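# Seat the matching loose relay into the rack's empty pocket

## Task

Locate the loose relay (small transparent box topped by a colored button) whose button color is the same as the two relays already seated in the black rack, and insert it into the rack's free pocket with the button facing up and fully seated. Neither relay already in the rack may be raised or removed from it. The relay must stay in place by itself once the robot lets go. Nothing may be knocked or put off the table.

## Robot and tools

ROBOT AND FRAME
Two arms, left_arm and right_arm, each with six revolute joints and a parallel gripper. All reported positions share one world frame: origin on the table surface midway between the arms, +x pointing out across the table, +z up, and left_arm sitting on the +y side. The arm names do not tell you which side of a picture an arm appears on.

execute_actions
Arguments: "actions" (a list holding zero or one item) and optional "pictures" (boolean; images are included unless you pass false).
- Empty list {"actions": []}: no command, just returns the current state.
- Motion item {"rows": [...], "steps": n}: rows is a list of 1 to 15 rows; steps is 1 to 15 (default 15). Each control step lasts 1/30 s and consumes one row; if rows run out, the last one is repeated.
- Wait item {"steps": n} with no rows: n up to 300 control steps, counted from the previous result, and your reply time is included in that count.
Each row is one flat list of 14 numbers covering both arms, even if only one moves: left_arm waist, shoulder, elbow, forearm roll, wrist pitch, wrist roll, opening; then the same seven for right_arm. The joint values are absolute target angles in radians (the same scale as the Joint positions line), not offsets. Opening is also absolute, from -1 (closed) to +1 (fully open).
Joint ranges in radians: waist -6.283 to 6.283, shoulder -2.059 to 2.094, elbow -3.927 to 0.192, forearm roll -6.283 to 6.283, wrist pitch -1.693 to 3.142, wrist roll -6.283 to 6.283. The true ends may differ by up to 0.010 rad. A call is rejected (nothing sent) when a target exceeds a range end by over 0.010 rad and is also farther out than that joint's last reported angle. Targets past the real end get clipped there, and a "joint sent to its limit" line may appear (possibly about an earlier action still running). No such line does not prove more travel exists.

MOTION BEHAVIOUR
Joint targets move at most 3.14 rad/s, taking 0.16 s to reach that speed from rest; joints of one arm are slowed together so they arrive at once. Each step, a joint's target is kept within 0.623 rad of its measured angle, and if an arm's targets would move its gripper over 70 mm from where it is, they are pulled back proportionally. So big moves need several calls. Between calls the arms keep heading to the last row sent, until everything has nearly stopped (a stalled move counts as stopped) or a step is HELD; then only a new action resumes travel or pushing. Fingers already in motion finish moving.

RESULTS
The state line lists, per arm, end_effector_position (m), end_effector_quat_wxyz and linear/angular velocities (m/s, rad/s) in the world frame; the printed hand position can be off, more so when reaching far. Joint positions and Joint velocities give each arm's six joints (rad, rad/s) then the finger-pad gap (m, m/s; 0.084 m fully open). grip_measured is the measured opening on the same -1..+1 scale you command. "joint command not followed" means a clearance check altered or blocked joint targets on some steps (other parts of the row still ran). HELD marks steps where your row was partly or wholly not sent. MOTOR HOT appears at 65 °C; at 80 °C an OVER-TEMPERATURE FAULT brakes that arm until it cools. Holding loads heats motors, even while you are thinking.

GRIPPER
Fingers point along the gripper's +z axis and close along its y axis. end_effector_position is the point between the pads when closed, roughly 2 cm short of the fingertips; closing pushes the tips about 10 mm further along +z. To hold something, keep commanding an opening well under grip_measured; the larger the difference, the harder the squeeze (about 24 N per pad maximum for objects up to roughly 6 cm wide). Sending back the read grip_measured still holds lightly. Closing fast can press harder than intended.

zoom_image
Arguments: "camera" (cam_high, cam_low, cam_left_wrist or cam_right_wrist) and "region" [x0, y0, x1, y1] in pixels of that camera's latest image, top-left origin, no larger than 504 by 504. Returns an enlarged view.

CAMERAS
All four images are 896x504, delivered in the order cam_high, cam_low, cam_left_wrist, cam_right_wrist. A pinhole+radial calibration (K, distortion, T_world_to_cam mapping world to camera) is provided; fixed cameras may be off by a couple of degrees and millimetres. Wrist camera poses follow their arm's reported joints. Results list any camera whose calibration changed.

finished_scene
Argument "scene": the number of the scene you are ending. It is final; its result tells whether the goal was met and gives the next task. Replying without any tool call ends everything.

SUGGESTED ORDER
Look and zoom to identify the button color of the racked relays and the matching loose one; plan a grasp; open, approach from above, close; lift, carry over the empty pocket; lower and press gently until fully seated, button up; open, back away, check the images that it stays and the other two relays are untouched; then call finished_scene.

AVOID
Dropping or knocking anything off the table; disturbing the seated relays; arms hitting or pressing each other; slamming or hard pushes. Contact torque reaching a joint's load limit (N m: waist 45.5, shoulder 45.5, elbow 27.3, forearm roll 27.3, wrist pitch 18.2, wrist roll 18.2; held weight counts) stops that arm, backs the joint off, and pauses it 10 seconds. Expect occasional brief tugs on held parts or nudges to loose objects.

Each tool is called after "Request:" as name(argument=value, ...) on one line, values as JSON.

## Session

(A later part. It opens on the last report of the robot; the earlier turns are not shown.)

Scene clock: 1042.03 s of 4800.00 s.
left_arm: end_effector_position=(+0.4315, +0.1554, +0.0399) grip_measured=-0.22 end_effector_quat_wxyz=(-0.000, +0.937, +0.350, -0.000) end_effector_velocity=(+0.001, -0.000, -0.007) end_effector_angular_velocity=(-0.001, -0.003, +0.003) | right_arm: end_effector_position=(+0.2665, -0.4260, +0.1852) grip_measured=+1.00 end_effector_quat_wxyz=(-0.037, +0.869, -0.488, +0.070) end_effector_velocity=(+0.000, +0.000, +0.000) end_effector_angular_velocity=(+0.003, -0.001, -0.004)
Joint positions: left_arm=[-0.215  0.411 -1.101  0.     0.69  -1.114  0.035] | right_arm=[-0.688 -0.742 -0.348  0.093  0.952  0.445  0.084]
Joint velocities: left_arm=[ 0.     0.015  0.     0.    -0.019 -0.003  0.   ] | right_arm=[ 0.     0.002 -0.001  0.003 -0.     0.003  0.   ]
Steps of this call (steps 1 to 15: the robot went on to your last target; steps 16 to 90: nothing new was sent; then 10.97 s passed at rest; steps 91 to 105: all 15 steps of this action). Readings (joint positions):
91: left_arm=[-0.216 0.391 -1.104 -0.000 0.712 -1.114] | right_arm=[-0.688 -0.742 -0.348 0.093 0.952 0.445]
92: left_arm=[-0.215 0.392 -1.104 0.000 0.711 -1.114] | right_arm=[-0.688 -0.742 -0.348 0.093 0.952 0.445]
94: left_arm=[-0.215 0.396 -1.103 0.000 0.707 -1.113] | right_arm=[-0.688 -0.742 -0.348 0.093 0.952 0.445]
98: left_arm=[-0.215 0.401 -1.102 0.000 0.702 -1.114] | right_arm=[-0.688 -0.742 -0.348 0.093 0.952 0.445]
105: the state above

Request:
execute_actions(actions=[{"rows": [[-0.2155,0.423,-1.10,0,0.677,-1.1135,-0.2,-0.688,-0.742,-0.348,0.093,0.952,0.445,1.0],[-0.2155,0.423,-1.10,0,0.677,-1.1135,-0.2,-0.688,-0.742,-0.348,0.093,0.952,0.445,1.0],[-0.2155,0.423,-1.10,0,0.677,-1.1135,-0.2,-0.688,-0.742,-0.348,0.093,0.952,0.445,1.0],[-0.2155,0.423,-1.10,0,0.677,-1.1135,-0.2,-0.688,-0.742,-0.348,0.093,0.952,0.445,1.0],[-0.2155,0.423,-1.10,0,0.677,-1.1135,-0.2,-0.688,-0.742,-0.348,0.093,0.952,0.445,1.0],[-0.2155,0.423,-1.10,0,0.677,-1.1135,-0.2,-0.688,-0.742,-0.348,0.093,0.952,0.445,1.0],[-0.2155,0.4338,-1.0990,0,0.6652,-1.1135,-0.2,-0.688,-0.742,-0.348,0.093,0.952,0.445,1.0],[-0.2155,0.4338,-1.0990,0,0.6652,-1.1135,-0.2,-0.688,-0.742,-0.348,0.093,0.952,0.445,1.0],[-0.2155,0.4338,-1.0990,0,0.6652,-1.1135,-0.2,-0.688,-0.742,-0.348,0.093,0.952,0.445,1.0],[-0.2155,0.4338,-1.0990,0,0.6652,-1.1135,-0.2,-0.688,-0.742,-0.348,0.093,0.952,0.445,1.0],[-0.2155,0.4338,-1.0990,0,0.6652,-1.1135,-0.35,-0.688,-0.742,-0.348,0.093,0.952,0.445,1.0],[-0.2155,0.4338,-1.0990,0,0.6652,-1.1135,-0.45,-0.688,-0.742,-0.348,0.093,0.952,0.445,1.0],[-0.2155,0.4338,-1.0990,0,0.6652,-1.1135,-0.55,-0.688,-0.742,-0.348,0.093,0.952,0.445,1.0],[-0.2155,0.4338,-1.0990,0,0.6652,-1.1135,-0.65,-0.688,-0.742,-0.348,0.093,0.952,0.445,1.0],[-0.2155,0.4338,-1.0990,0,0.6652,-1.1135,-0.75,-0.688,-0.742,-0.348,0.093,0.952,0.445,1.0]], "steps": 15}])

Scene clock: 1061.87 s of 4800.00 s.
left_arm: end_effector_position=(+0.4340, +0.1541, +0.0336) grip_measured=-0.53 end_effector_quat_wxyz=(+0.003, +0.937, +0.350, +0.003) end_effector_velocity=(+0.001, +0.018, -0.000) end_effector_angular_velocity=(+0.008, +0.007, +0.031) | right_arm: end_effector_position=(+0.2665, -0.4260, +0.1852) grip_measured=+1.00 end_effector_quat_wxyz=(-0.037, +0.869, -0.488, +0.070) end_effector_velocity=(-0.000, +0.000, -0.000) end_effector_angular_velocity=(+0.000, +0.002, -0.000)
Joint positions: left_arm=[-0.216  0.428 -1.103  0.     0.667 -1.114  0.021] | right_arm=[-0.688 -0.742 -0.348  0.093  0.952  0.445  0.084]
Joint velocities: left_arm=[ 0.031 -0.011  0.015  0.007  0.006 -0.005 -0.044] | right_arm=[-0.     0.     0.001 -0.001  0.001  0.001  0.   ]
Steps of this call (steps 1 to 15: the robot went on to your last target; steps 16 to 90: nothing new was sent; then 16.33 s passed at rest; steps 91 to 105: all 15 steps of this action). Readings (joint positions):
91: left_arm=[-0.216 0.412 -1.101 -0.000 0.689 -1.114] | right_arm=[-0.688 -0.742 -0.348 0.093 0.952 0.445]
92: left_arm=[-0.215 0.413 -1.101 -0.000 0.687 -1.114] | right_arm=[-0.688 -0.742 -0.348 0.093 0.952 0.445]
94: left_arm=[-0.216 0.417 -1.101 -0.000 0.683 -1.113] | right_arm=[-0.688 -0.742 -0.348 0.093 0.952 0.445]
98: left_arm=[-0.215 0.422 -1.100 0.000 0.677 -1.114] | right_arm=[-0.688 -0.742 -0.348 0.093 0.952 0.445]
105: the state above
camera_calibration (this result's frames):
cam_left_wrist: T_world_to_cam=[[0.647019, -0.762382, 0.0118456, -0.129143], [-0.762103, -0.64711, -0.0211551, 0.504052], [0.0237937, 0.00466014, -0.999706, 0.150811], [0, 0, 0, 1]] pos_world=[0.464109, 0.227018, 0.16296]
cam_right_wrist: T_world_to_cam=[[-0.843848, -0.523046, -0.119763, 0.0534569], [-0.514908, 0.85213, -0.0935072, 0.587197], [0.150962, -0.017239, -0.988389, 0.267144], [0, 0, 0, 1]] pos_world=[0.307134, -0.467803, 0.325351]

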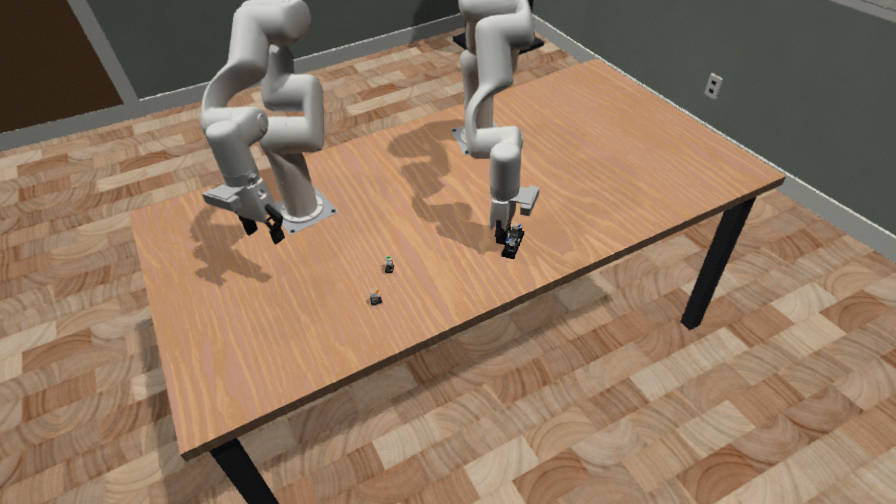

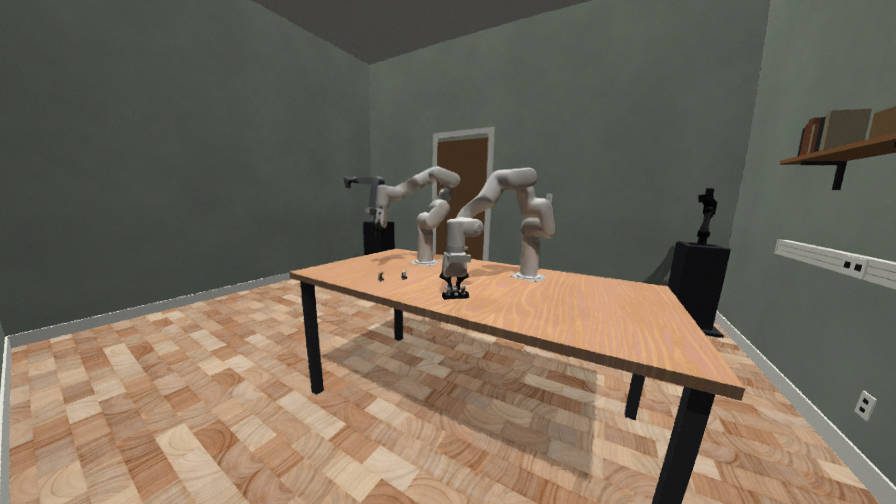

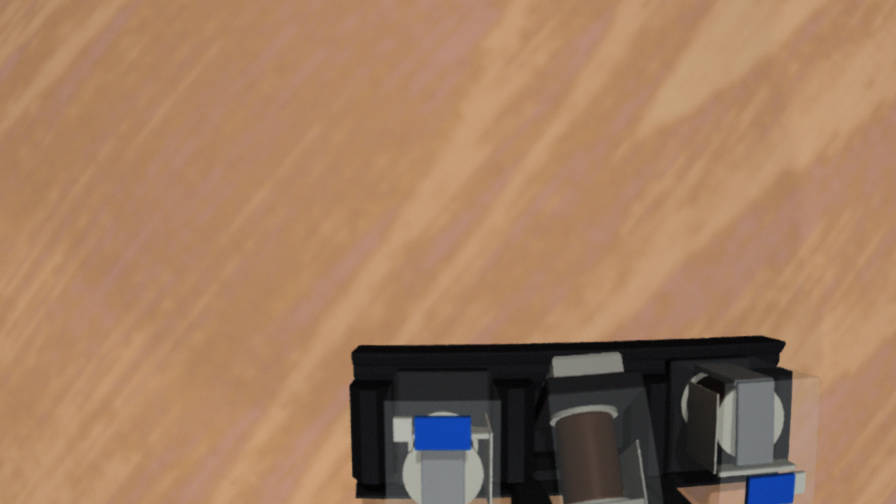

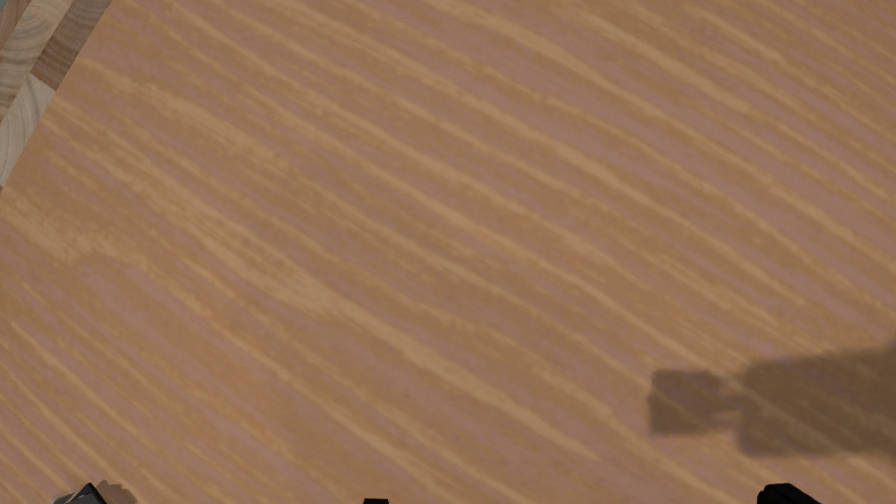

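Request:
execute_actions(actions=[{"rows": [[-0.216,0.428,-1.103,0,0.667,-1.1135,-0.75,-0.688,-0.742,-0.348,0.093,0.952,0.445,1.0]], "steps": 8}], pictures=false)

Scene clock: 1069.07 s of 4800.00 s.
left_arm: end_effector_position=(+0.4333, +0.1545, +0.0331) grip_measured=-0.53 end_effector_quat_wxyz=(+0.002, +0.937, +0.350, +0.002) end_effector_velocity=(+0.001, -0.000, +0.001) end_effector_angular_velocity=(+0.001, +0.003, +0.001) | right_arm: end_effector_position=(+0.2665, -0.4260, +0.1852) grip_measured=+1.00 end_effector_quat_wxyz=(-0.037, +0.869, -0.488, +0.070) end_effector_velocity=(+0.000, +0.000, +0.000) end_effector_angular_velocity=(+0.001, -0.000, -0.000)
Joint positions: left_arm=[-0.216  0.428 -1.101  0.     0.667 -1.113  0.021] | right_arm=[-0.688 -0.742 -0.348  0.093  0.952  0.445  0.084]
Joint velocities: left_arm=[ 0.     0.003 -0.007 -0.     0.007 -0.    -0.   ] | right_arm=[ 0.    -0.001  0.     0.001  0.    -0.    -0.   ]
Steps of this call (steps 1 to 15: the robot went on to your last target; steps 16 to 90: nothing new was sent; then 3.93 s passed at rest; steps 91 to 98: all 8 steps of this action). Readings (joint positions):
91: left_arm=[-0.216 0.428 -1.099 0.000 0.665 -1.113] | right_arm=[-0.688 -0.742 -0.348 0.093 0.952 0.445]
92: left_arm=[-0.216 0.428 -1.099 0.000 0.665 -1.113] | right_arm=[-0.688 -0.742 -0.348 0.093 0.952 0.445]
94: left_arm=[-0.216 0.427 -1.100 0.000 0.666 -1.113] | right_arm=[-0.688 -0.742 -0.348 0.093 0.952 0.445]
98: the state above

Request:
execute_actions(actions=[{"rows": [[-0.2155,0.424,-1.1015,0,0.672,-1.1135,-0.75,-0.688,-0.742,-0.348,0.093,0.952,0.445,1.0],[-0.2155,0.420,-1.1015,0,0.678,-1.1135,-0.75,-0.688,-0.742,-0.348,0.093,0.952,0.445,1.0],[-0.2155,0.416,-1.1015,0,0.683,-1.1135,-0.75,-0.688,-0.742,-0.348,0.093,0.952,0.445,1.0],[-0.2155,0.412,-1.1015,0,0.688,-1.1135,-0.75,-0.688,-0.742,-0.348,0.093,0.952,0.445,1.0],[-0.2155,0.408,-1.102,0,0.693,-1.1135,-0.75,-0.688,-0.742,-0.348,0.093,0.952,0.445,1.0],[-0.2155,0.404,-1.102,0,0.698,-1.1135,-0.75,-0.688,-0.742,-0.348,0.093,0.952,0.445,1.0],[-0.2155,0.400,-1.1025,0,0.703,-1.1135,-0.75,-0.688,-0.742,-0.348,0.093,0.952,0.445,1.0],[-0.2155,0.396,-1.103,0,0.707,-1.1135,-0.75,-0.688,-0.742,-0.348,0.093,0.952,0.445,1.0],[-0.2155,0.3914,-1.1038,0,0.7124,-1.1135,-0.75,-0.688,-0.742,-0.348,0.093,0.952,0.445,1.0]], "steps": 15}])

Scene clock: 1080.87 s of 4800.00 s.
left_arm: end_effector_position=(+0.4310, +0.1554, +0.0472) grip_measured=-0.53 end_effector_quat_wxyz=(-0.001, +0.937, +0.350, -0.001) end_effector_velocity=(+0.005, -0.000, +0.022) end_effector_angular_velocity=(-0.006, -0.015, +0.003) | right_arm: end_effector_position=(+0.2665, -0.4260, +0.1852) grip_measured=+1.00 end_effector_quat_wxyz=(-0.037, +0.869, -0.488, +0.070) end_effector_velocity=(-0.000, -0.000, -0.000) end_effector_angular_velocity=(+0.000, +0.001, -0.001)
Joint positions: left_arm=[-0.216  0.395 -1.103 -0.     0.71  -1.113  0.021] | right_arm=[-0.688 -0.742 -0.348  0.093  0.952  0.445  0.084]
Joint velocities: left_arm=[ 0.003 -0.04  -0.011  0.001  0.034 -0.    -0.   ] | right_arm=[-0.     0.001 -0.    -0.001 -0.     0.001  0.   ]
Steps of this call (steps 1 to 15: the robot went on to your last target; steps 16 to 90: nothing new was sent; then 8.30 s passed at rest; steps 91 to 105: all 15 steps of this action). Readings (joint positions):
91: left_arm=[-0.216 0.428 -1.103 0.000 0.667 -1.114] | right_arm=[-0.688 -0.742 -0.348 0.093 0.952 0.445]
92: left_arm=[-0.216 0.428 -1.103 -0.000 0.667 -1.113] | right_arm=[-0.688 -0.742 -0.348 0.093 0.952 0.445]
94: left_arm=[-0.216 0.426 -1.102 -0.000 0.670 -1.113] | right_arm=[-0.688 -0.742 -0.348 0.093 0.952 0.445]
98: left_arm=[-0.216 0.418 -1.099 -0.000 0.686 -1.113] | right_arm=[-0.688 -0.742 -0.348 0.093 0.952 0.445]
105: the state above
camera_calibration (this result's frames):
cam_left_wrist: T_world_to_cam=[[0.647261, -0.762263, 0.00287147, -0.125997], [-0.762133, -0.647212, -0.0164532, 0.502704], [0.0144001, 0.00846108, -0.999861, 0.168021], [0, 0, 0, 1]] pos_world=[0.46226, 0.227891, 0.17663]
cam_right_wrist: T_world_to_cam=[[-0.843848, -0.523046, -0.119763, 0.0534569], [-0.514908, 0.85213, -0.0935072, 0.587197], [0.150962, -0.0172389, -0.988389, 0.267144], [0, 0, 0, 1]] pos_world=[0.307134, -0.467802, 0.325351]

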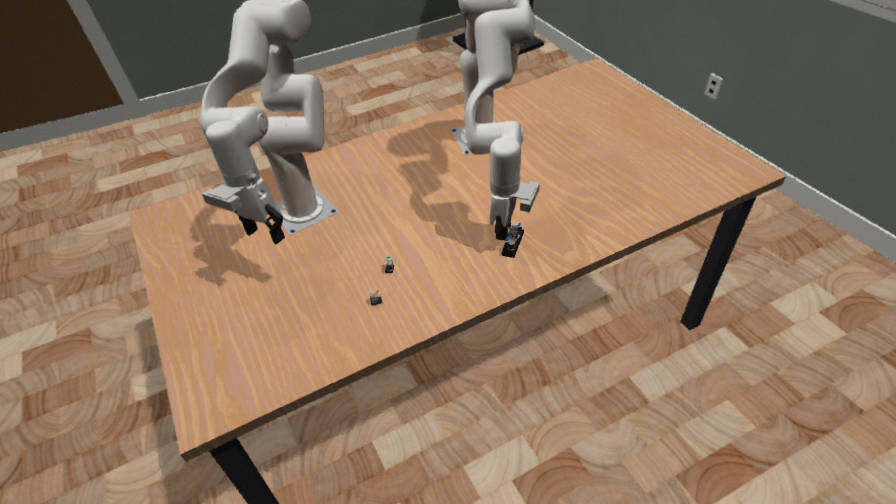

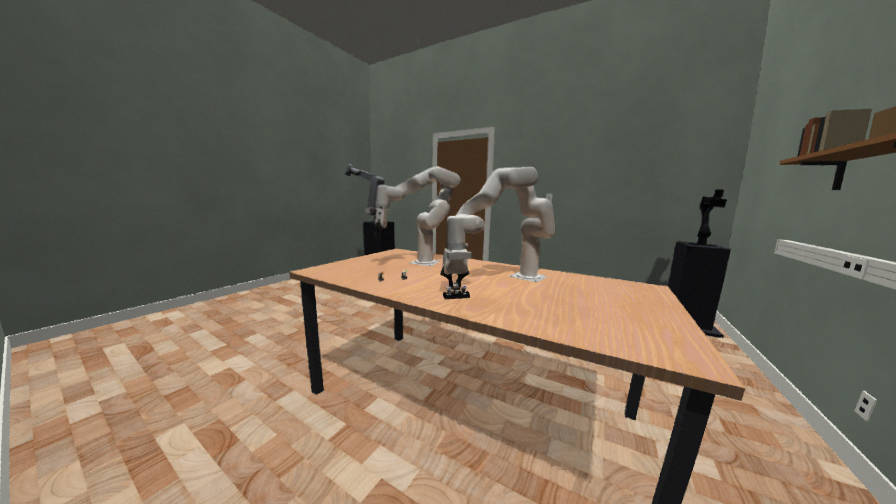

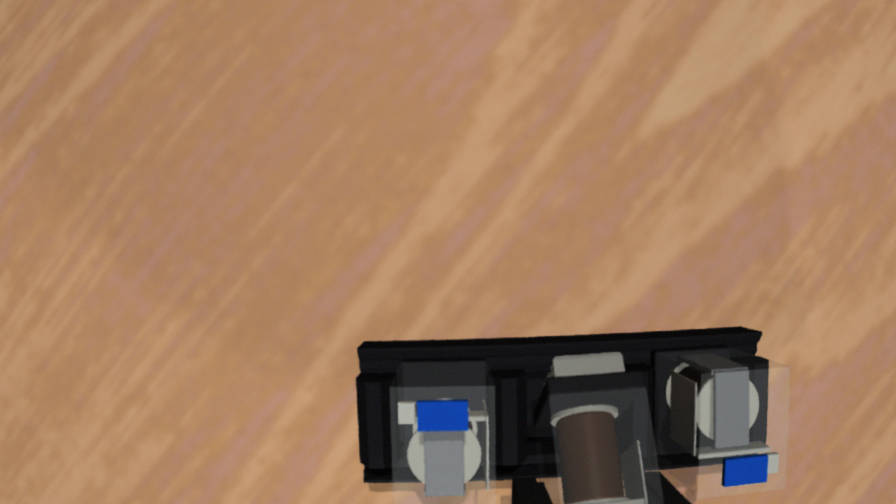

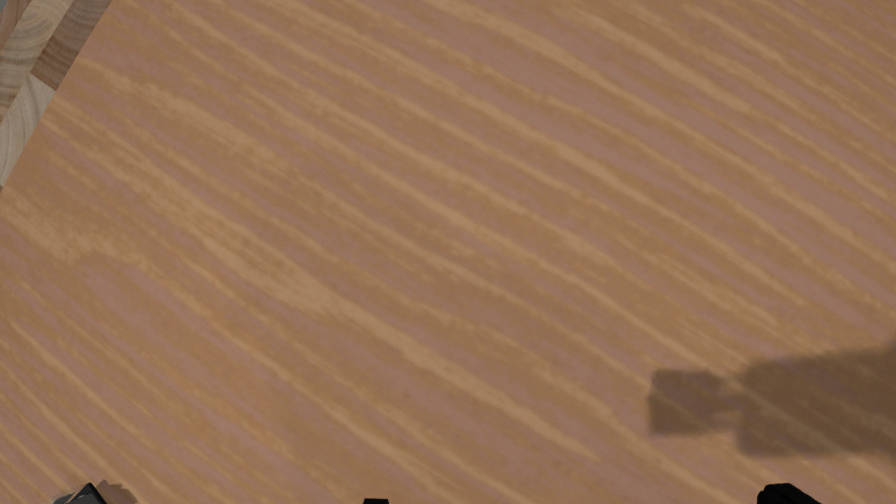

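Request:
execute_actions(actions=[{"rows": [[-0.2155,0.385,-1.105,0,0.720,-1.1135,-0.75,-0.688,-0.742,-0.348,0.093,0.952,0.445,1.0],[-0.2155,0.378,-1.106,0,0.728,-1.1135,-0.75,-0.688,-0.742,-0.348,0.093,0.952,0.445,1.0],[-0.2155,0.3711,-1.1076,0,0.7365,-1.1135,-0.75,-0.688,-0.742,-0.348,0.093,0.952,0.445,1.0],[-0.2155,0.36,-1.11,0,0.75,-1.1135,-0.75,-0.688,-0.742,-0.348,0.093,0.952,0.445,1.0],[-0.2155,0.35,-1.113,0,0.763,-1.1135,-0.75,-0.688,-0.742,-0.348,0.093,0.952,0.445,1.0],[-0.2155,0.34,-1.116,0,0.776,-1.1135,-0.75,-0.688,-0.742,-0.348,0.093,0.952,0.445,1.0],[-0.2155,0.33,-1.119,0,0.789,-1.1135,-0.75,-0.688,-0.742,-0.348,0.093,0.952,0.445,1.0],[-0.2155,0.32,-1.123,0,0.803,-1.1135,-0.75,-0.688,-0.742,-0.348,0.093,0.952,0.445,1.0],[-0.2155,0.31,-1.127,0,0.817,-1.1135,-0.75,-0.688,-0.742,-0.348,0.093,0.952,0.445,1.0]], "steps": 15}])

Scene clock: 1098.03 s of 4800.00 s.
left_arm: end_effector_position=(+0.4328, +0.1548, +0.0904) grip_measured=-0.53 end_effector_quat_wxyz=(+0.001, +0.937, +0.350, +0.001) end_effector_velocity=(-0.010, +0.004, +0.026) end_effector_angular_velocity=(+0.013, +0.030, +0.000) | right_arm: end_effector_position=(+0.2665, -0.4260, +0.1852) grip_measured=+1.00 end_effector_quat_wxyz=(-0.037, +0.869, -0.488, +0.070) end_effector_velocity=(+0.000, +0.000, +0.000) end_effector_angular_velocity=(+0.001, -0.001, -0.002)
Joint positions: left_arm=[-0.215  0.314 -1.126 -0.     0.808 -1.113  0.021] | right_arm=[-0.688 -0.742 -0.348  0.093  0.952  0.445  0.084]
Joint velocities: left_arm=[-0.    -0.057 -0.01   0.001  0.1   -0.001 -0.   ] | right_arm=[-0.    -0.    -0.001  0.001  0.     0.001 -0.   ]
Steps of this call (steps 1 to 15: the robot went on to your last target; steps 16 to 90: nothing new was sent; then 13.67 s passed at rest; steps 91 to 105: all 15 steps of this action). Readings (joint positions):
91: left_arm=[-0.216 0.391 -1.104 0.000 0.712 -1.113] | right_arm=[-0.688 -0.742 -0.348 0.093 0.952 0.445]
92: left_arm=[-0.216 0.391 -1.104 0.000 0.713 -1.113] | right_arm=[-0.688 -0.742 -0.348 0.093 0.952 0.445]
94: left_arm=[-0.216 0.387 -1.104 0.000 0.719 -1.113] | right_arm=[-0.688 -0.742 -0.348 0.093 0.952 0.445]
98: left_arm=[-0.216 0.362 -1.110 0.000 0.749 -1.114] | right_arm=[-0.688 -0.742 -0.348 0.093 0.952 0.445]
105: the state above
camera_calibration (this result's frames):
cam_left_wrist: T_world_to_cam=[[0.647359, -0.762139, 0.00838436, -0.128298], [-0.761919, -0.647385, -0.0193096, 0.504563], [0.0201445, 0.00611207, -0.999778, 0.208981], [0, 0, 0, 1]] pos_world=[0.463281, 0.227588, 0.219753]
cam_right_wrist: T_world_to_cam=[[-0.843848, -0.523046, -0.119763, 0.053457], [-0.514908, 0.85213, -0.093507, 0.587197], [0.150962, -0.0172387, -0.988389, 0.267144], [0, 0, 0, 1]] pos_world=[0.307134, -0.467803, 0.325351]

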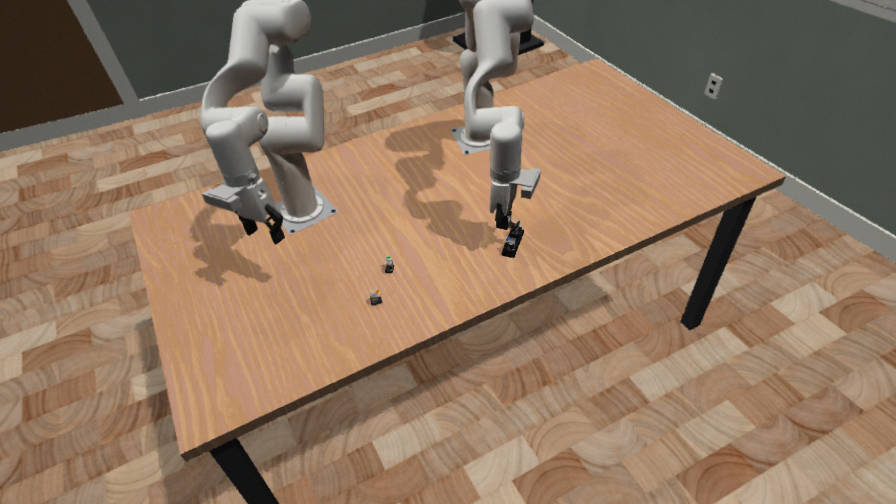

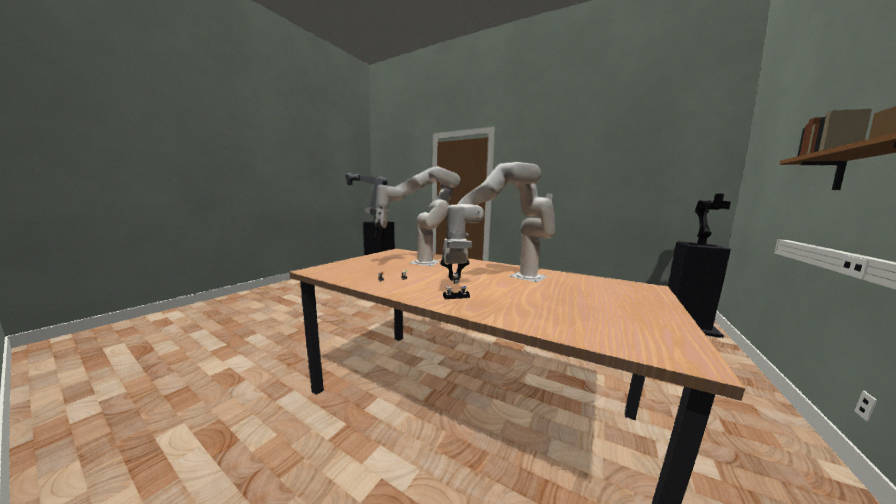

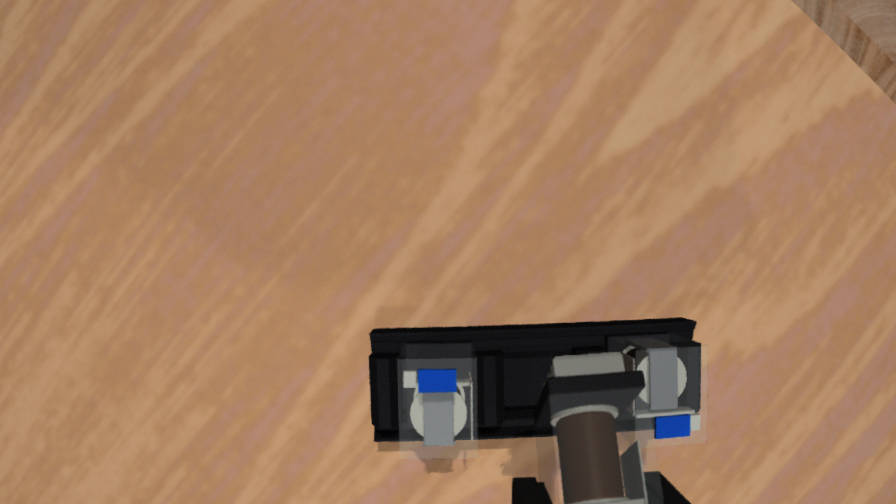

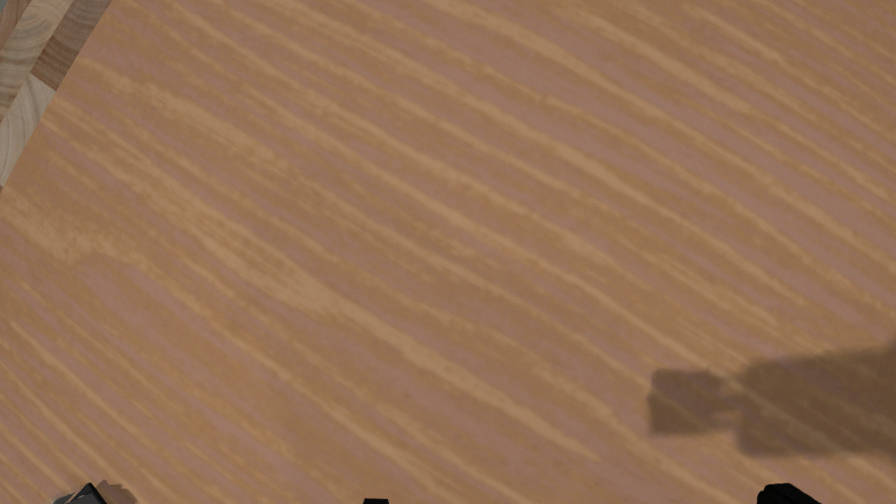

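Request:
execute_actions(actions=[{"rows": [[-0.19,0.30,-1.125,0,0.825,-1.25,-0.75,-0.688,-0.742,-0.348,0.093,0.952,0.445,1.0],[-0.16,0.29,-1.12,0,0.83,-1.40,-0.75,-0.688,-0.742,-0.348,0.093,0.952,0.445,1.0],[-0.13,0.28,-1.115,0,0.835,-1.55,-0.75,-0.688,-0.742,-0.348,0.093,0.952,0.445,1.0],[-0.10,0.27,-1.11,0,0.84,-1.70,-0.75,-0.688,-0.742,-0.348,0.093,0.952,0.445,1.0],[-0.07,0.26,-1.105,0,0.845,-1.85,-0.75,-0.688,-0.742,-0.348,0.093,0.952,0.445,1.0],[-0.04,0.255,-1.10,0,0.847,-2.0,-0.75,-0.688,-0.742,-0.348,0.093,0.952,0.445,1.0],[-0.01,0.25,-1.098,0,0.85,-2.15,-0.75,-0.688,-0.742,-0.348,0.093,0.952,0.445,1.0],[0.02,0.245,-1.095,0,0.852,-2.30,-0.75,-0.688,-0.742,-0.348,0.093,0.952,0.445,1.0],[0.05,0.24,-1.092,0,0.855,-2.45,-0.75,-0.688,-0.742,-0.348,0.093,0.952,0.445,1.0],[0.08,0.235,-1.09,0,0.857,-2.60,-0.75,-0.688,-0.742,-0.348,0.093,0.952,0.445,1.0],[0.11,0.23,-1.088,0,0.86,-2.75,-0.75,-0.688,-0.742,-0.348,0.093,0.952,0.445,1.0],[0.14,0.222,-1.085,0,0.863,-2.90,-0.75,-0.688,-0.742,-0.348,0.093,0.952,0.445,1.0],[0.16,0.218,-1.083,0,0.865,-3.05,-0.75,-0.688,-0.742,-0.348,0.093,0.952,0.445,1.0],[0.1745,0.2142,-1.0811,0,0.8669,-3.1416,-0.75,-0.688,-0.742,-0.348,0.093,0.952,0.445,1.0]], "steps": 15}], pictures=false)

Scene clock: 1200.93 s of 4800.00 s.
left_arm: end_effector_position=(+0.4537, +0.2620, +0.1089) grip_measured=-0.53 end_effector_quat_wxyz=(-0.000, +0.662, +0.750, -0.000) end_effector_velocity=(+0.035, +0.310, +0.035) end_effector_angular_velocity=(+0.001, -0.000, +2.312) | right_arm: end_effector_position=(+0.2665, -0.4260, +0.1852) grip_measured=+1.00 end_effector_quat_wxyz=(-0.037, +0.869, -0.488, +0.070) end_effector_velocity=(+0.000, +0.000, +0.000) end_effector_angular_velocity=(-0.000, -0.001, +0.002)
Joint positions: left_arm=[-0.003  0.253 -1.1    0.     0.848 -1.881  0.021] | right_arm=[-0.688 -0.742 -0.348  0.093  0.952  0.445  0.084]
Joint velocities: left_arm=[ 0.614 -0.129  0.065  0.     0.063 -1.699 -0.   ] | right_arm=[ 0.001 -0.    -0.     0.    -0.    -0.001  0.   ]
Steps of this call (steps 1 to 15: the robot went on to your last target; steps 16 to 90: nothing new was sent; then 99.40 s passed at rest; steps 91 to 105: all 15 steps of this action). Readings (joint positions):
91: left_arm=[-0.215 0.310 -1.127 0.000 0.817 -1.114] | right_arm=[-0.688 -0.742 -0.348 0.093 0.952 0.445]
92: left_arm=[-0.215 0.310 -1.127 -0.000 0.817 -1.118] | right_arm=[-0.688 -0.742 -0.348 0.093 0.952 0.445]
94: left_arm=[-0.207 0.307 -1.126 -0.000 0.820 -1.165] | right_arm=[-0.688 -0.742 -0.348 0.093 0.952 0.445]
98: left_arm=[-0.149 0.287 -1.118 -0.000 0.831 -1.434] | right_arm=[-0.688 -0.742 -0.348 0.093 0.952 0.445]
105: the state above

Now pitch the tool gradually (via the intermediate pose).

Request:
execute_actions(actions=[{"rows": [[0.1745,0.2142,-1.0811,0,0.8669,-3.1416,-0.75,-0.688,-0.742,-0.348,0.093,0.952,0.445,1.0],[0.1745,0.2142,-1.0811,0,0.8669,-3.1416,-0.75,-0.688,-0.742,-0.348,0.093,0.952,0.445,1.0],[0.1745,0.2142,-1.0811,0,0.8669,-3.1416,-0.75,-0.688,-0.742,-0.348,0.093,0.952,0.445,1.0],[0.1745,0.2142,-1.0811,0,0.8669,-3.1416,-0.75,-0.688,-0.742,-0.348,0.093,0.952,0.445,1.0],[0.1745,0.2142,-1.0811,0,0.8669,-3.1416,-0.75,-0.688,-0.742,-0.348,0.093,0.952,0.445,1.0],[0.1745,0.2142,-1.0811,0,0.8669,-3.1416,-0.75,-0.688,-0.742,-0.348,0.093,0.952,0.445,1.0],[0.1745,0.17,-0.95,0,0.64,-3.1416,-0.75,-0.688,-0.742,-0.348,0.093,0.952,0.445,1.0],[0.1745,0.125,-0.82,0,0.41,-3.1416,-0.75,-0.688,-0.742,-0.348,0.093,0.952,0.445,1.0],[0.1745,0.08,-0.685,0,0.18,-3.1416,-0.75,-0.688,-0.742,-0.348,0.093,0.952,0.445,1.0],[0.1745,0.0356,-0.5539,0,-0.0517,-3.1416,-0.75,-0.688,-0.742,-0.348,0.093,0.952,0.445,1.0]], "steps": 15}], pictures=false)

Scene clock: 1218.20 s of 4800.00 s.
left_arm: end_effector_position=(+0.4487, +0.3515, +0.0978) grip_measured=-0.53 end_effector_quat_wxyz=(+0.116, +0.004, +0.993, -0.000) end_effector_velocity=(-0.174, +0.002, -0.150) end_effector_angular_velocity=(-0.009, -1.241, -0.001) | right_arm: end_effector_position=(+0.2665, -0.4260, +0.1852) grip_measured=+1.00 end_effector_quat_wxyz=(-0.037, +0.869, -0.488, +0.070) end_effector_velocity=(-0.000, -0.000, +0.000) end_effector_angular_velocity=(+0.001, -0.000, -0.002)
Joint positions: left_arm=[ 0.175  0.117 -0.794  0.     0.445 -3.142  0.021] | right_arm=[-0.688 -0.742 -0.348  0.093  0.952  0.445  0.084]
Joint velocities: left_arm=[ 0.    -0.599  1.929  0.002 -2.57  -0.    -0.   ] | right_arm=[-0.    -0.    -0.     0.     0.001  0.001 -0.   ]
Steps of this call (steps 1 to 45: the robot went on to your last target; steps 46 to 110: nothing new was sent; then 13.10 s passed at rest; steps 111 to 125: all 15 steps of this action). Readings (joint positions):
111: left_arm=[0.174 0.214 -1.081 -0.000 0.867 -3.142] | right_arm=[-0.688 -0.742 -0.348 0.093 0.952 0.445]
112: left_arm=[0.175 0.214 -1.081 -0.000 0.867 -3.142] | right_arm=[-0.688 -0.742 -0.348 0.093 0.952 0.445]
114: left_arm=[0.174 0.214 -1.081 -0.000 0.867 -3.142] | right_arm=[-0.688 -0.742 -0.348 0.093 0.952 0.445]
118: left_arm=[0.174 0.213 -1.079 -0.000 0.862 -3.142] | right_arm=[-0.688 -0.742 -0.348 0.093 0.952 0.445]
125: the state above

Request:
execute_actions(actions=[{"rows": [[0.1745,0.0356,-0.5539,0,-0.0517,-3.1416,-0.75,-0.688,-0.742,-0.348,0.093,0.952,0.445,1.0],[0.1745,0.09,-0.535,0,-0.19,-3.1416,-0.75,-0.688,-0.742,-0.348,0.093,0.952,0.445,1.0],[0.1745,0.14,-0.52,0,-0.33,-3.1416,-0.75,-0.688,-0.742,-0.348,0.093,0.952,0.445,1.0],[0.1745,0.19,-0.50,0,-0.47,-3.1416,-0.75,-0.688,-0.742,-0.348,0.093,0.952,0.445,1.0],[0.1745,0.24,-0.485,0,-0.61,-3.1416,-0.75,-0.688,-0.742,-0.348,0.093,0.952,0.445,1.0],[0.1745,0.29,-0.47,0,-0.75,-3.1416,-0.75,-0.688,-0.742,-0.348,0.093,0.952,0.445,1.0],[0.1745,0.34,-0.45,0,-0.89,-3.1416,-0.75,-0.688,-0.742,-0.348,0.093,0.952,0.445,1.0],[0.1745,0.39,-0.435,0,-1.03,-3.1416,-0.75,-0.688,-0.742,-0.348,0.093,0.952,0.445,1.0],[0.1745,0.4427,-0.4202,0,-1.1565,-3.1416,-0.75,-0.688,-0.742,-0.348,0.093,0.952,0.445,1.0]], "steps": 15}])

Scene clock: 1233.60 s of 4800.00 s.
left_arm: end_effector_position=(+0.4567, +0.3514, +0.0886) grip_measured=-0.53 end_effector_quat_wxyz=(+0.454, +0.004, +0.891, -0.002) end_effector_velocity=(-0.014, -0.001, +0.148) end_effector_angular_velocity=(-0.011, -1.367, -0.002) | right_arm: end_effector_position=(+0.2665, -0.4260, +0.1852) grip_measured=+1.00 end_effector_quat_wxyz=(-0.037, +0.869, -0.488, +0.070) end_effector_velocity=(-0.000, -0.000, +0.001) end_effector_angular_velocity=(-0.001, -0.001, -0.002)
Joint positions: left_arm=[ 0.174  0.377 -0.439  0.    -0.88  -3.142  0.021] | right_arm=[-0.688 -0.742 -0.348  0.093  0.952  0.445  0.084]
Joint velocities: left_arm=[-0.001  0.676  0.206 -0.    -2.25   0.001 -0.   ] | right_arm=[-0.    -0.002 -0.    -0.001  0.001  0.003  0.   ]
Steps of this call (steps 1 to 30: the robot went on to your last target; steps 31 to 90: nothing new was sent; then 11.90 s passed at rest; steps 91 to 105: all 15 steps of this action). Readings (joint positions):
91: left_arm=[0.174 0.036 -0.554 0.000 -0.052 -3.142] | right_arm=[-0.688 -0.742 -0.348 0.093 0.952 0.445]
92: left_arm=[0.174 0.036 -0.554 -0.000 -0.052 -3.142] | right_arm=[-0.688 -0.742 -0.348 0.093 0.952 0.445]
94: left_arm=[0.175 0.042 -0.552 -0.000 -0.072 -3.142] | right_arm=[-0.688 -0.742 -0.348 0.093 0.952 0.445]
98: left_arm=[0.175 0.125 -0.525 -0.000 -0.294 -3.142] | right_arm=[-0.688 -0.742 -0.348 0.093 0.952 0.445]
105: the state above
camera_calibration (this result's frames):
cam_left_wrist: T_world_to_cam=[[0.0109793, 0.99987, 0.0118084, -0.322752], [0.601673, -0.016038, 0.798581, -0.267022], [0.798667, -0.00166307, -0.601771, -0.182598], [0, 0, 0, 1]] pos_world=[0.310038, 0.318124, 0.107168]
cam_right_wrist: T_world_to_cam=[[-0.843848, -0.523046, -0.119763, 0.053457], [-0.514908, 0.85213, -0.0935072, 0.587197], [0.150962, -0.0172389, -0.988389, 0.267144], [0, 0, 0, 1]] pos_world=[0.307134, -0.467803, 0.325351]

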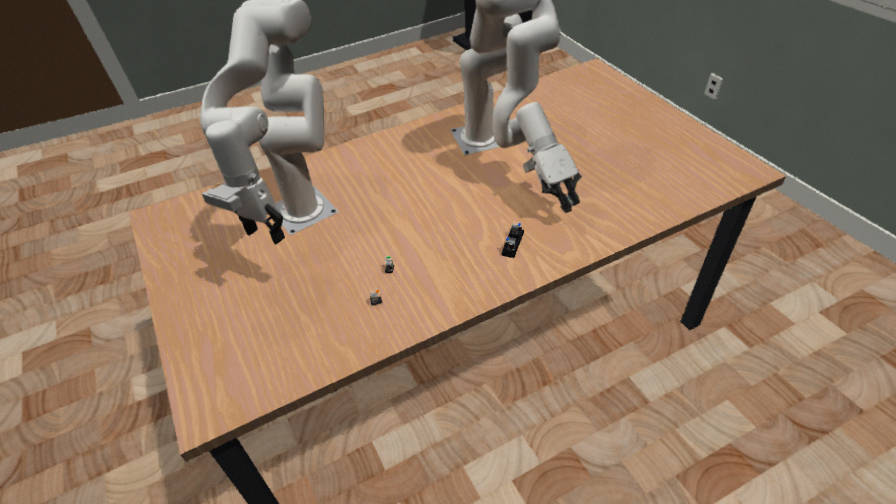

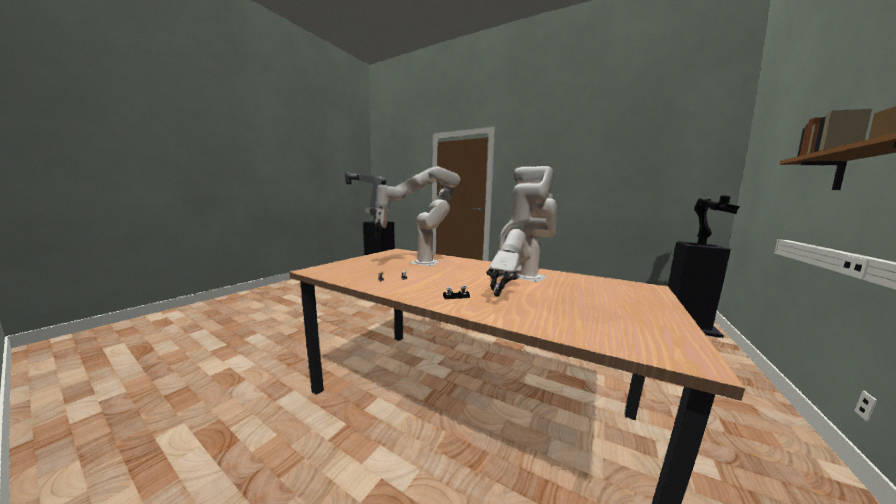

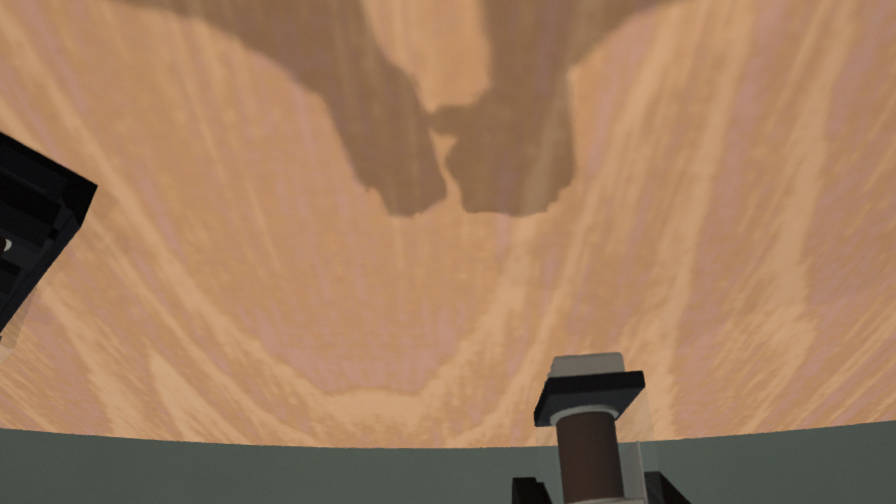

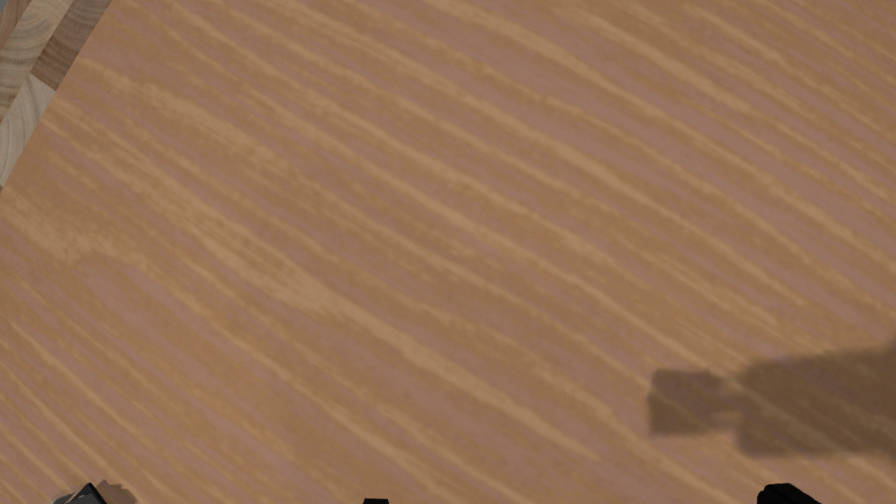

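Request:
execute_actions(actions=[{"steps": 10}])

Scene clock: 1237.47 s of 4800.00 s.
left_arm: end_effector_position=(+0.4556, +0.3514, +0.1195) grip_measured=-0.53 end_effector_quat_wxyz=(+0.537, +0.004, +0.844, -0.002) end_effector_velocity=(+0.000, -0.000, -0.000) end_effector_angular_velocity=(+0.000, +0.000, -0.001) | right_arm: end_effector_position=(+0.2665, -0.4260, +0.1852) grip_measured=+1.00 end_effector_quat_wxyz=(-0.037, +0.869, -0.488, +0.070) end_effector_velocity=(+0.000, -0.000, +0.000) end_effector_angular_velocity=(-0.001, -0.000, -0.000)
Joint positions: left_arm=[ 0.174  0.443 -0.42  -0.    -1.156 -3.142  0.021] | right_arm=[-0.688 -0.742 -0.348  0.093  0.952  0.445  0.084]
Joint velocities: left_arm=[-0.001 -0.    -0.    -0.     0.     0.    -0.   ] | right_arm=[-0.    -0.001 -0.001 -0.001  0.001  0.    -0.   ]
Steps of this call (steps 1 to 30: the robot went on to your last target; steps 31 to 90: nothing new was sent; then 0.87 s passed at rest). Readings (joint positions):
1: left_arm=[0.174 0.396 -0.433 0.000 -0.951 -3.142] | right_arm=[-0.688 -0.742 -0.348 0.093 0.952 0.445]
2: left_arm=[0.174 0.411 -0.429 0.000 -1.011 -3.142] | right_arm=[-0.688 -0.742 -0.348 0.093 0.952 0.445]
4: left_arm=[0.174 0.429 -0.424 0.000 -1.093 -3.142] | right_arm=[-0.688 -0.742 -0.348 0.093 0.952 0.445]
8: left_arm=[0.175 0.439 -0.422 -0.000 -1.145 -3.142] | right_arm=[-0.688 -0.742 -0.348 0.093 0.952 0.445]
90: the state above
All arms were judged still, so your last target was given up. Only a new action makes them travel on or press farther. Fingers that are still opening or closing keep moving.
camera_calibration (this result's frames):
cam_left_wrist: T_world_to_cam=[[0.00854543, 0.999891, 0.0120551, -0.322099], [0.438766, -0.0145823, 0.898483, -0.229264], [0.898561, -0.00238857, -0.438843, -0.227824], [0, 0, 0, 1]] pos_world=[0.30806, 0.318176, 0.109894]
cam_right_wrist: T_world_to_cam=[[-0.843848, -0.523046, -0.119763, 0.053457], [-0.514908, 0.85213, -0.0935066, 0.587197], [0.150962, -0.0172385, -0.988389, 0.267144], [0, 0, 0, 1]] pos_world=[0.307134, -0.467802, 0.325351]

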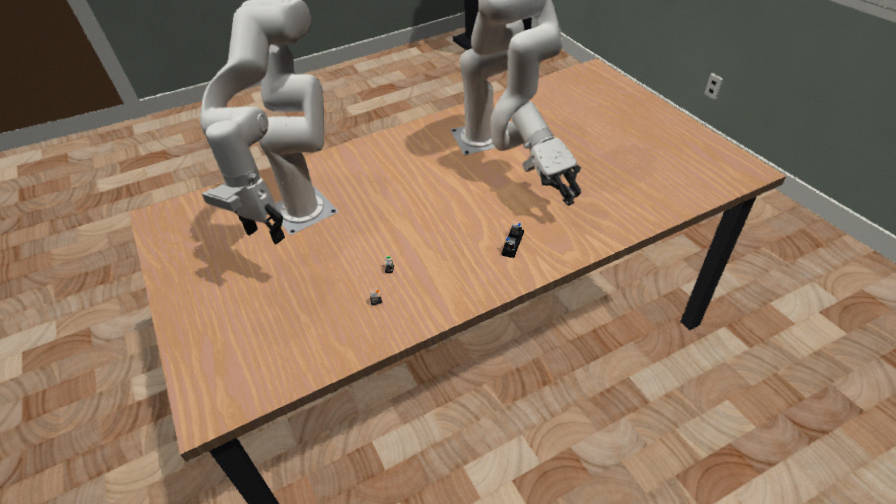

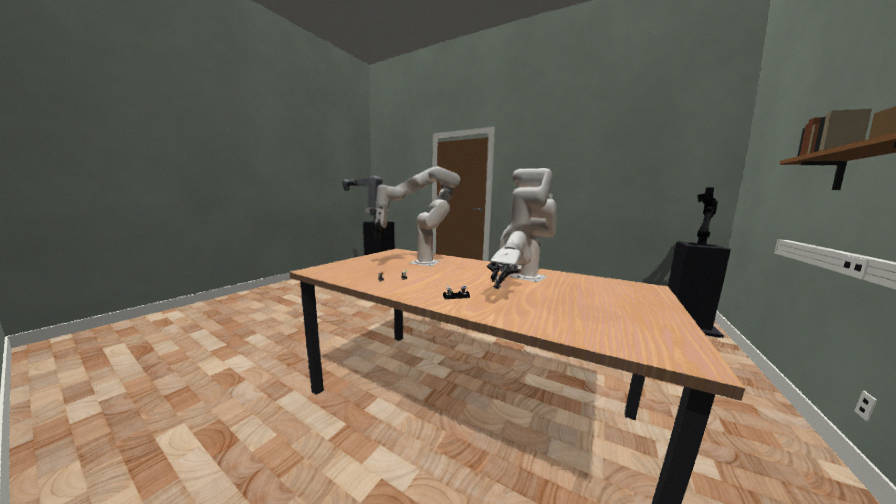

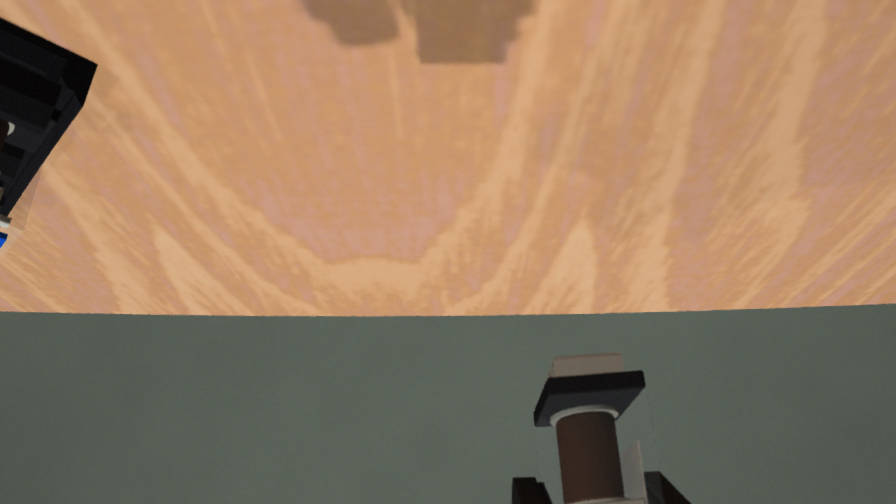

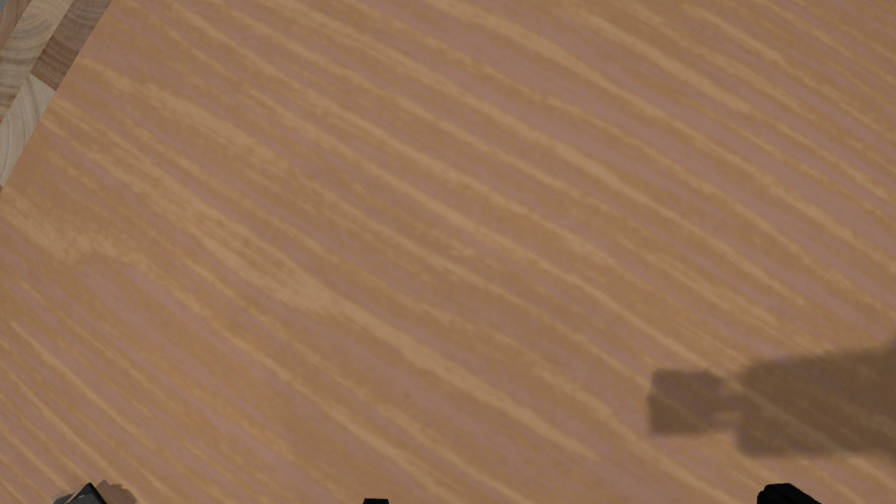

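Request:
zoom_image(camera="cam_low", region=[460, 230, 560, 300])

Request:
zoom_image(camera="cam_high", region=[500, 130, 620, 220])

Region (460, 230, 560, 300) of cam_low's 896x504 image, scaled by 5.040, with more detail than that image has; it fills the top 353 rows of this view, and the rest is white.

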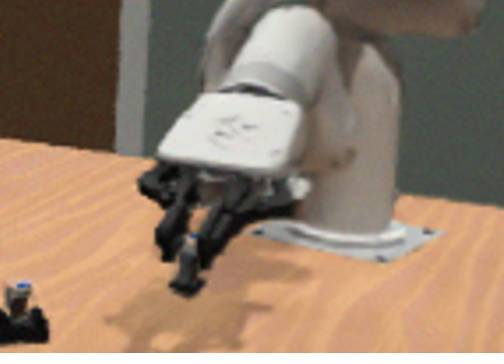

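Region (500, 130, 620, 220) of cam_high's 896x504 image, scaled by 4.200, with more detail than that image has; it fills the top 378 rows of this view, and the rest is white.

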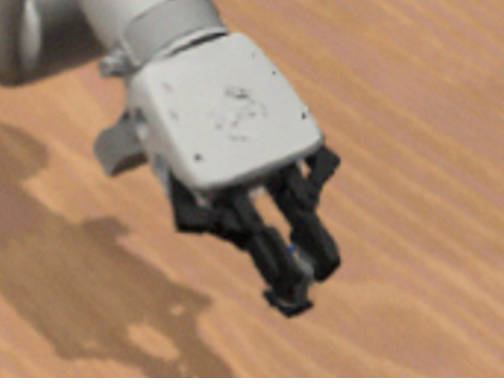

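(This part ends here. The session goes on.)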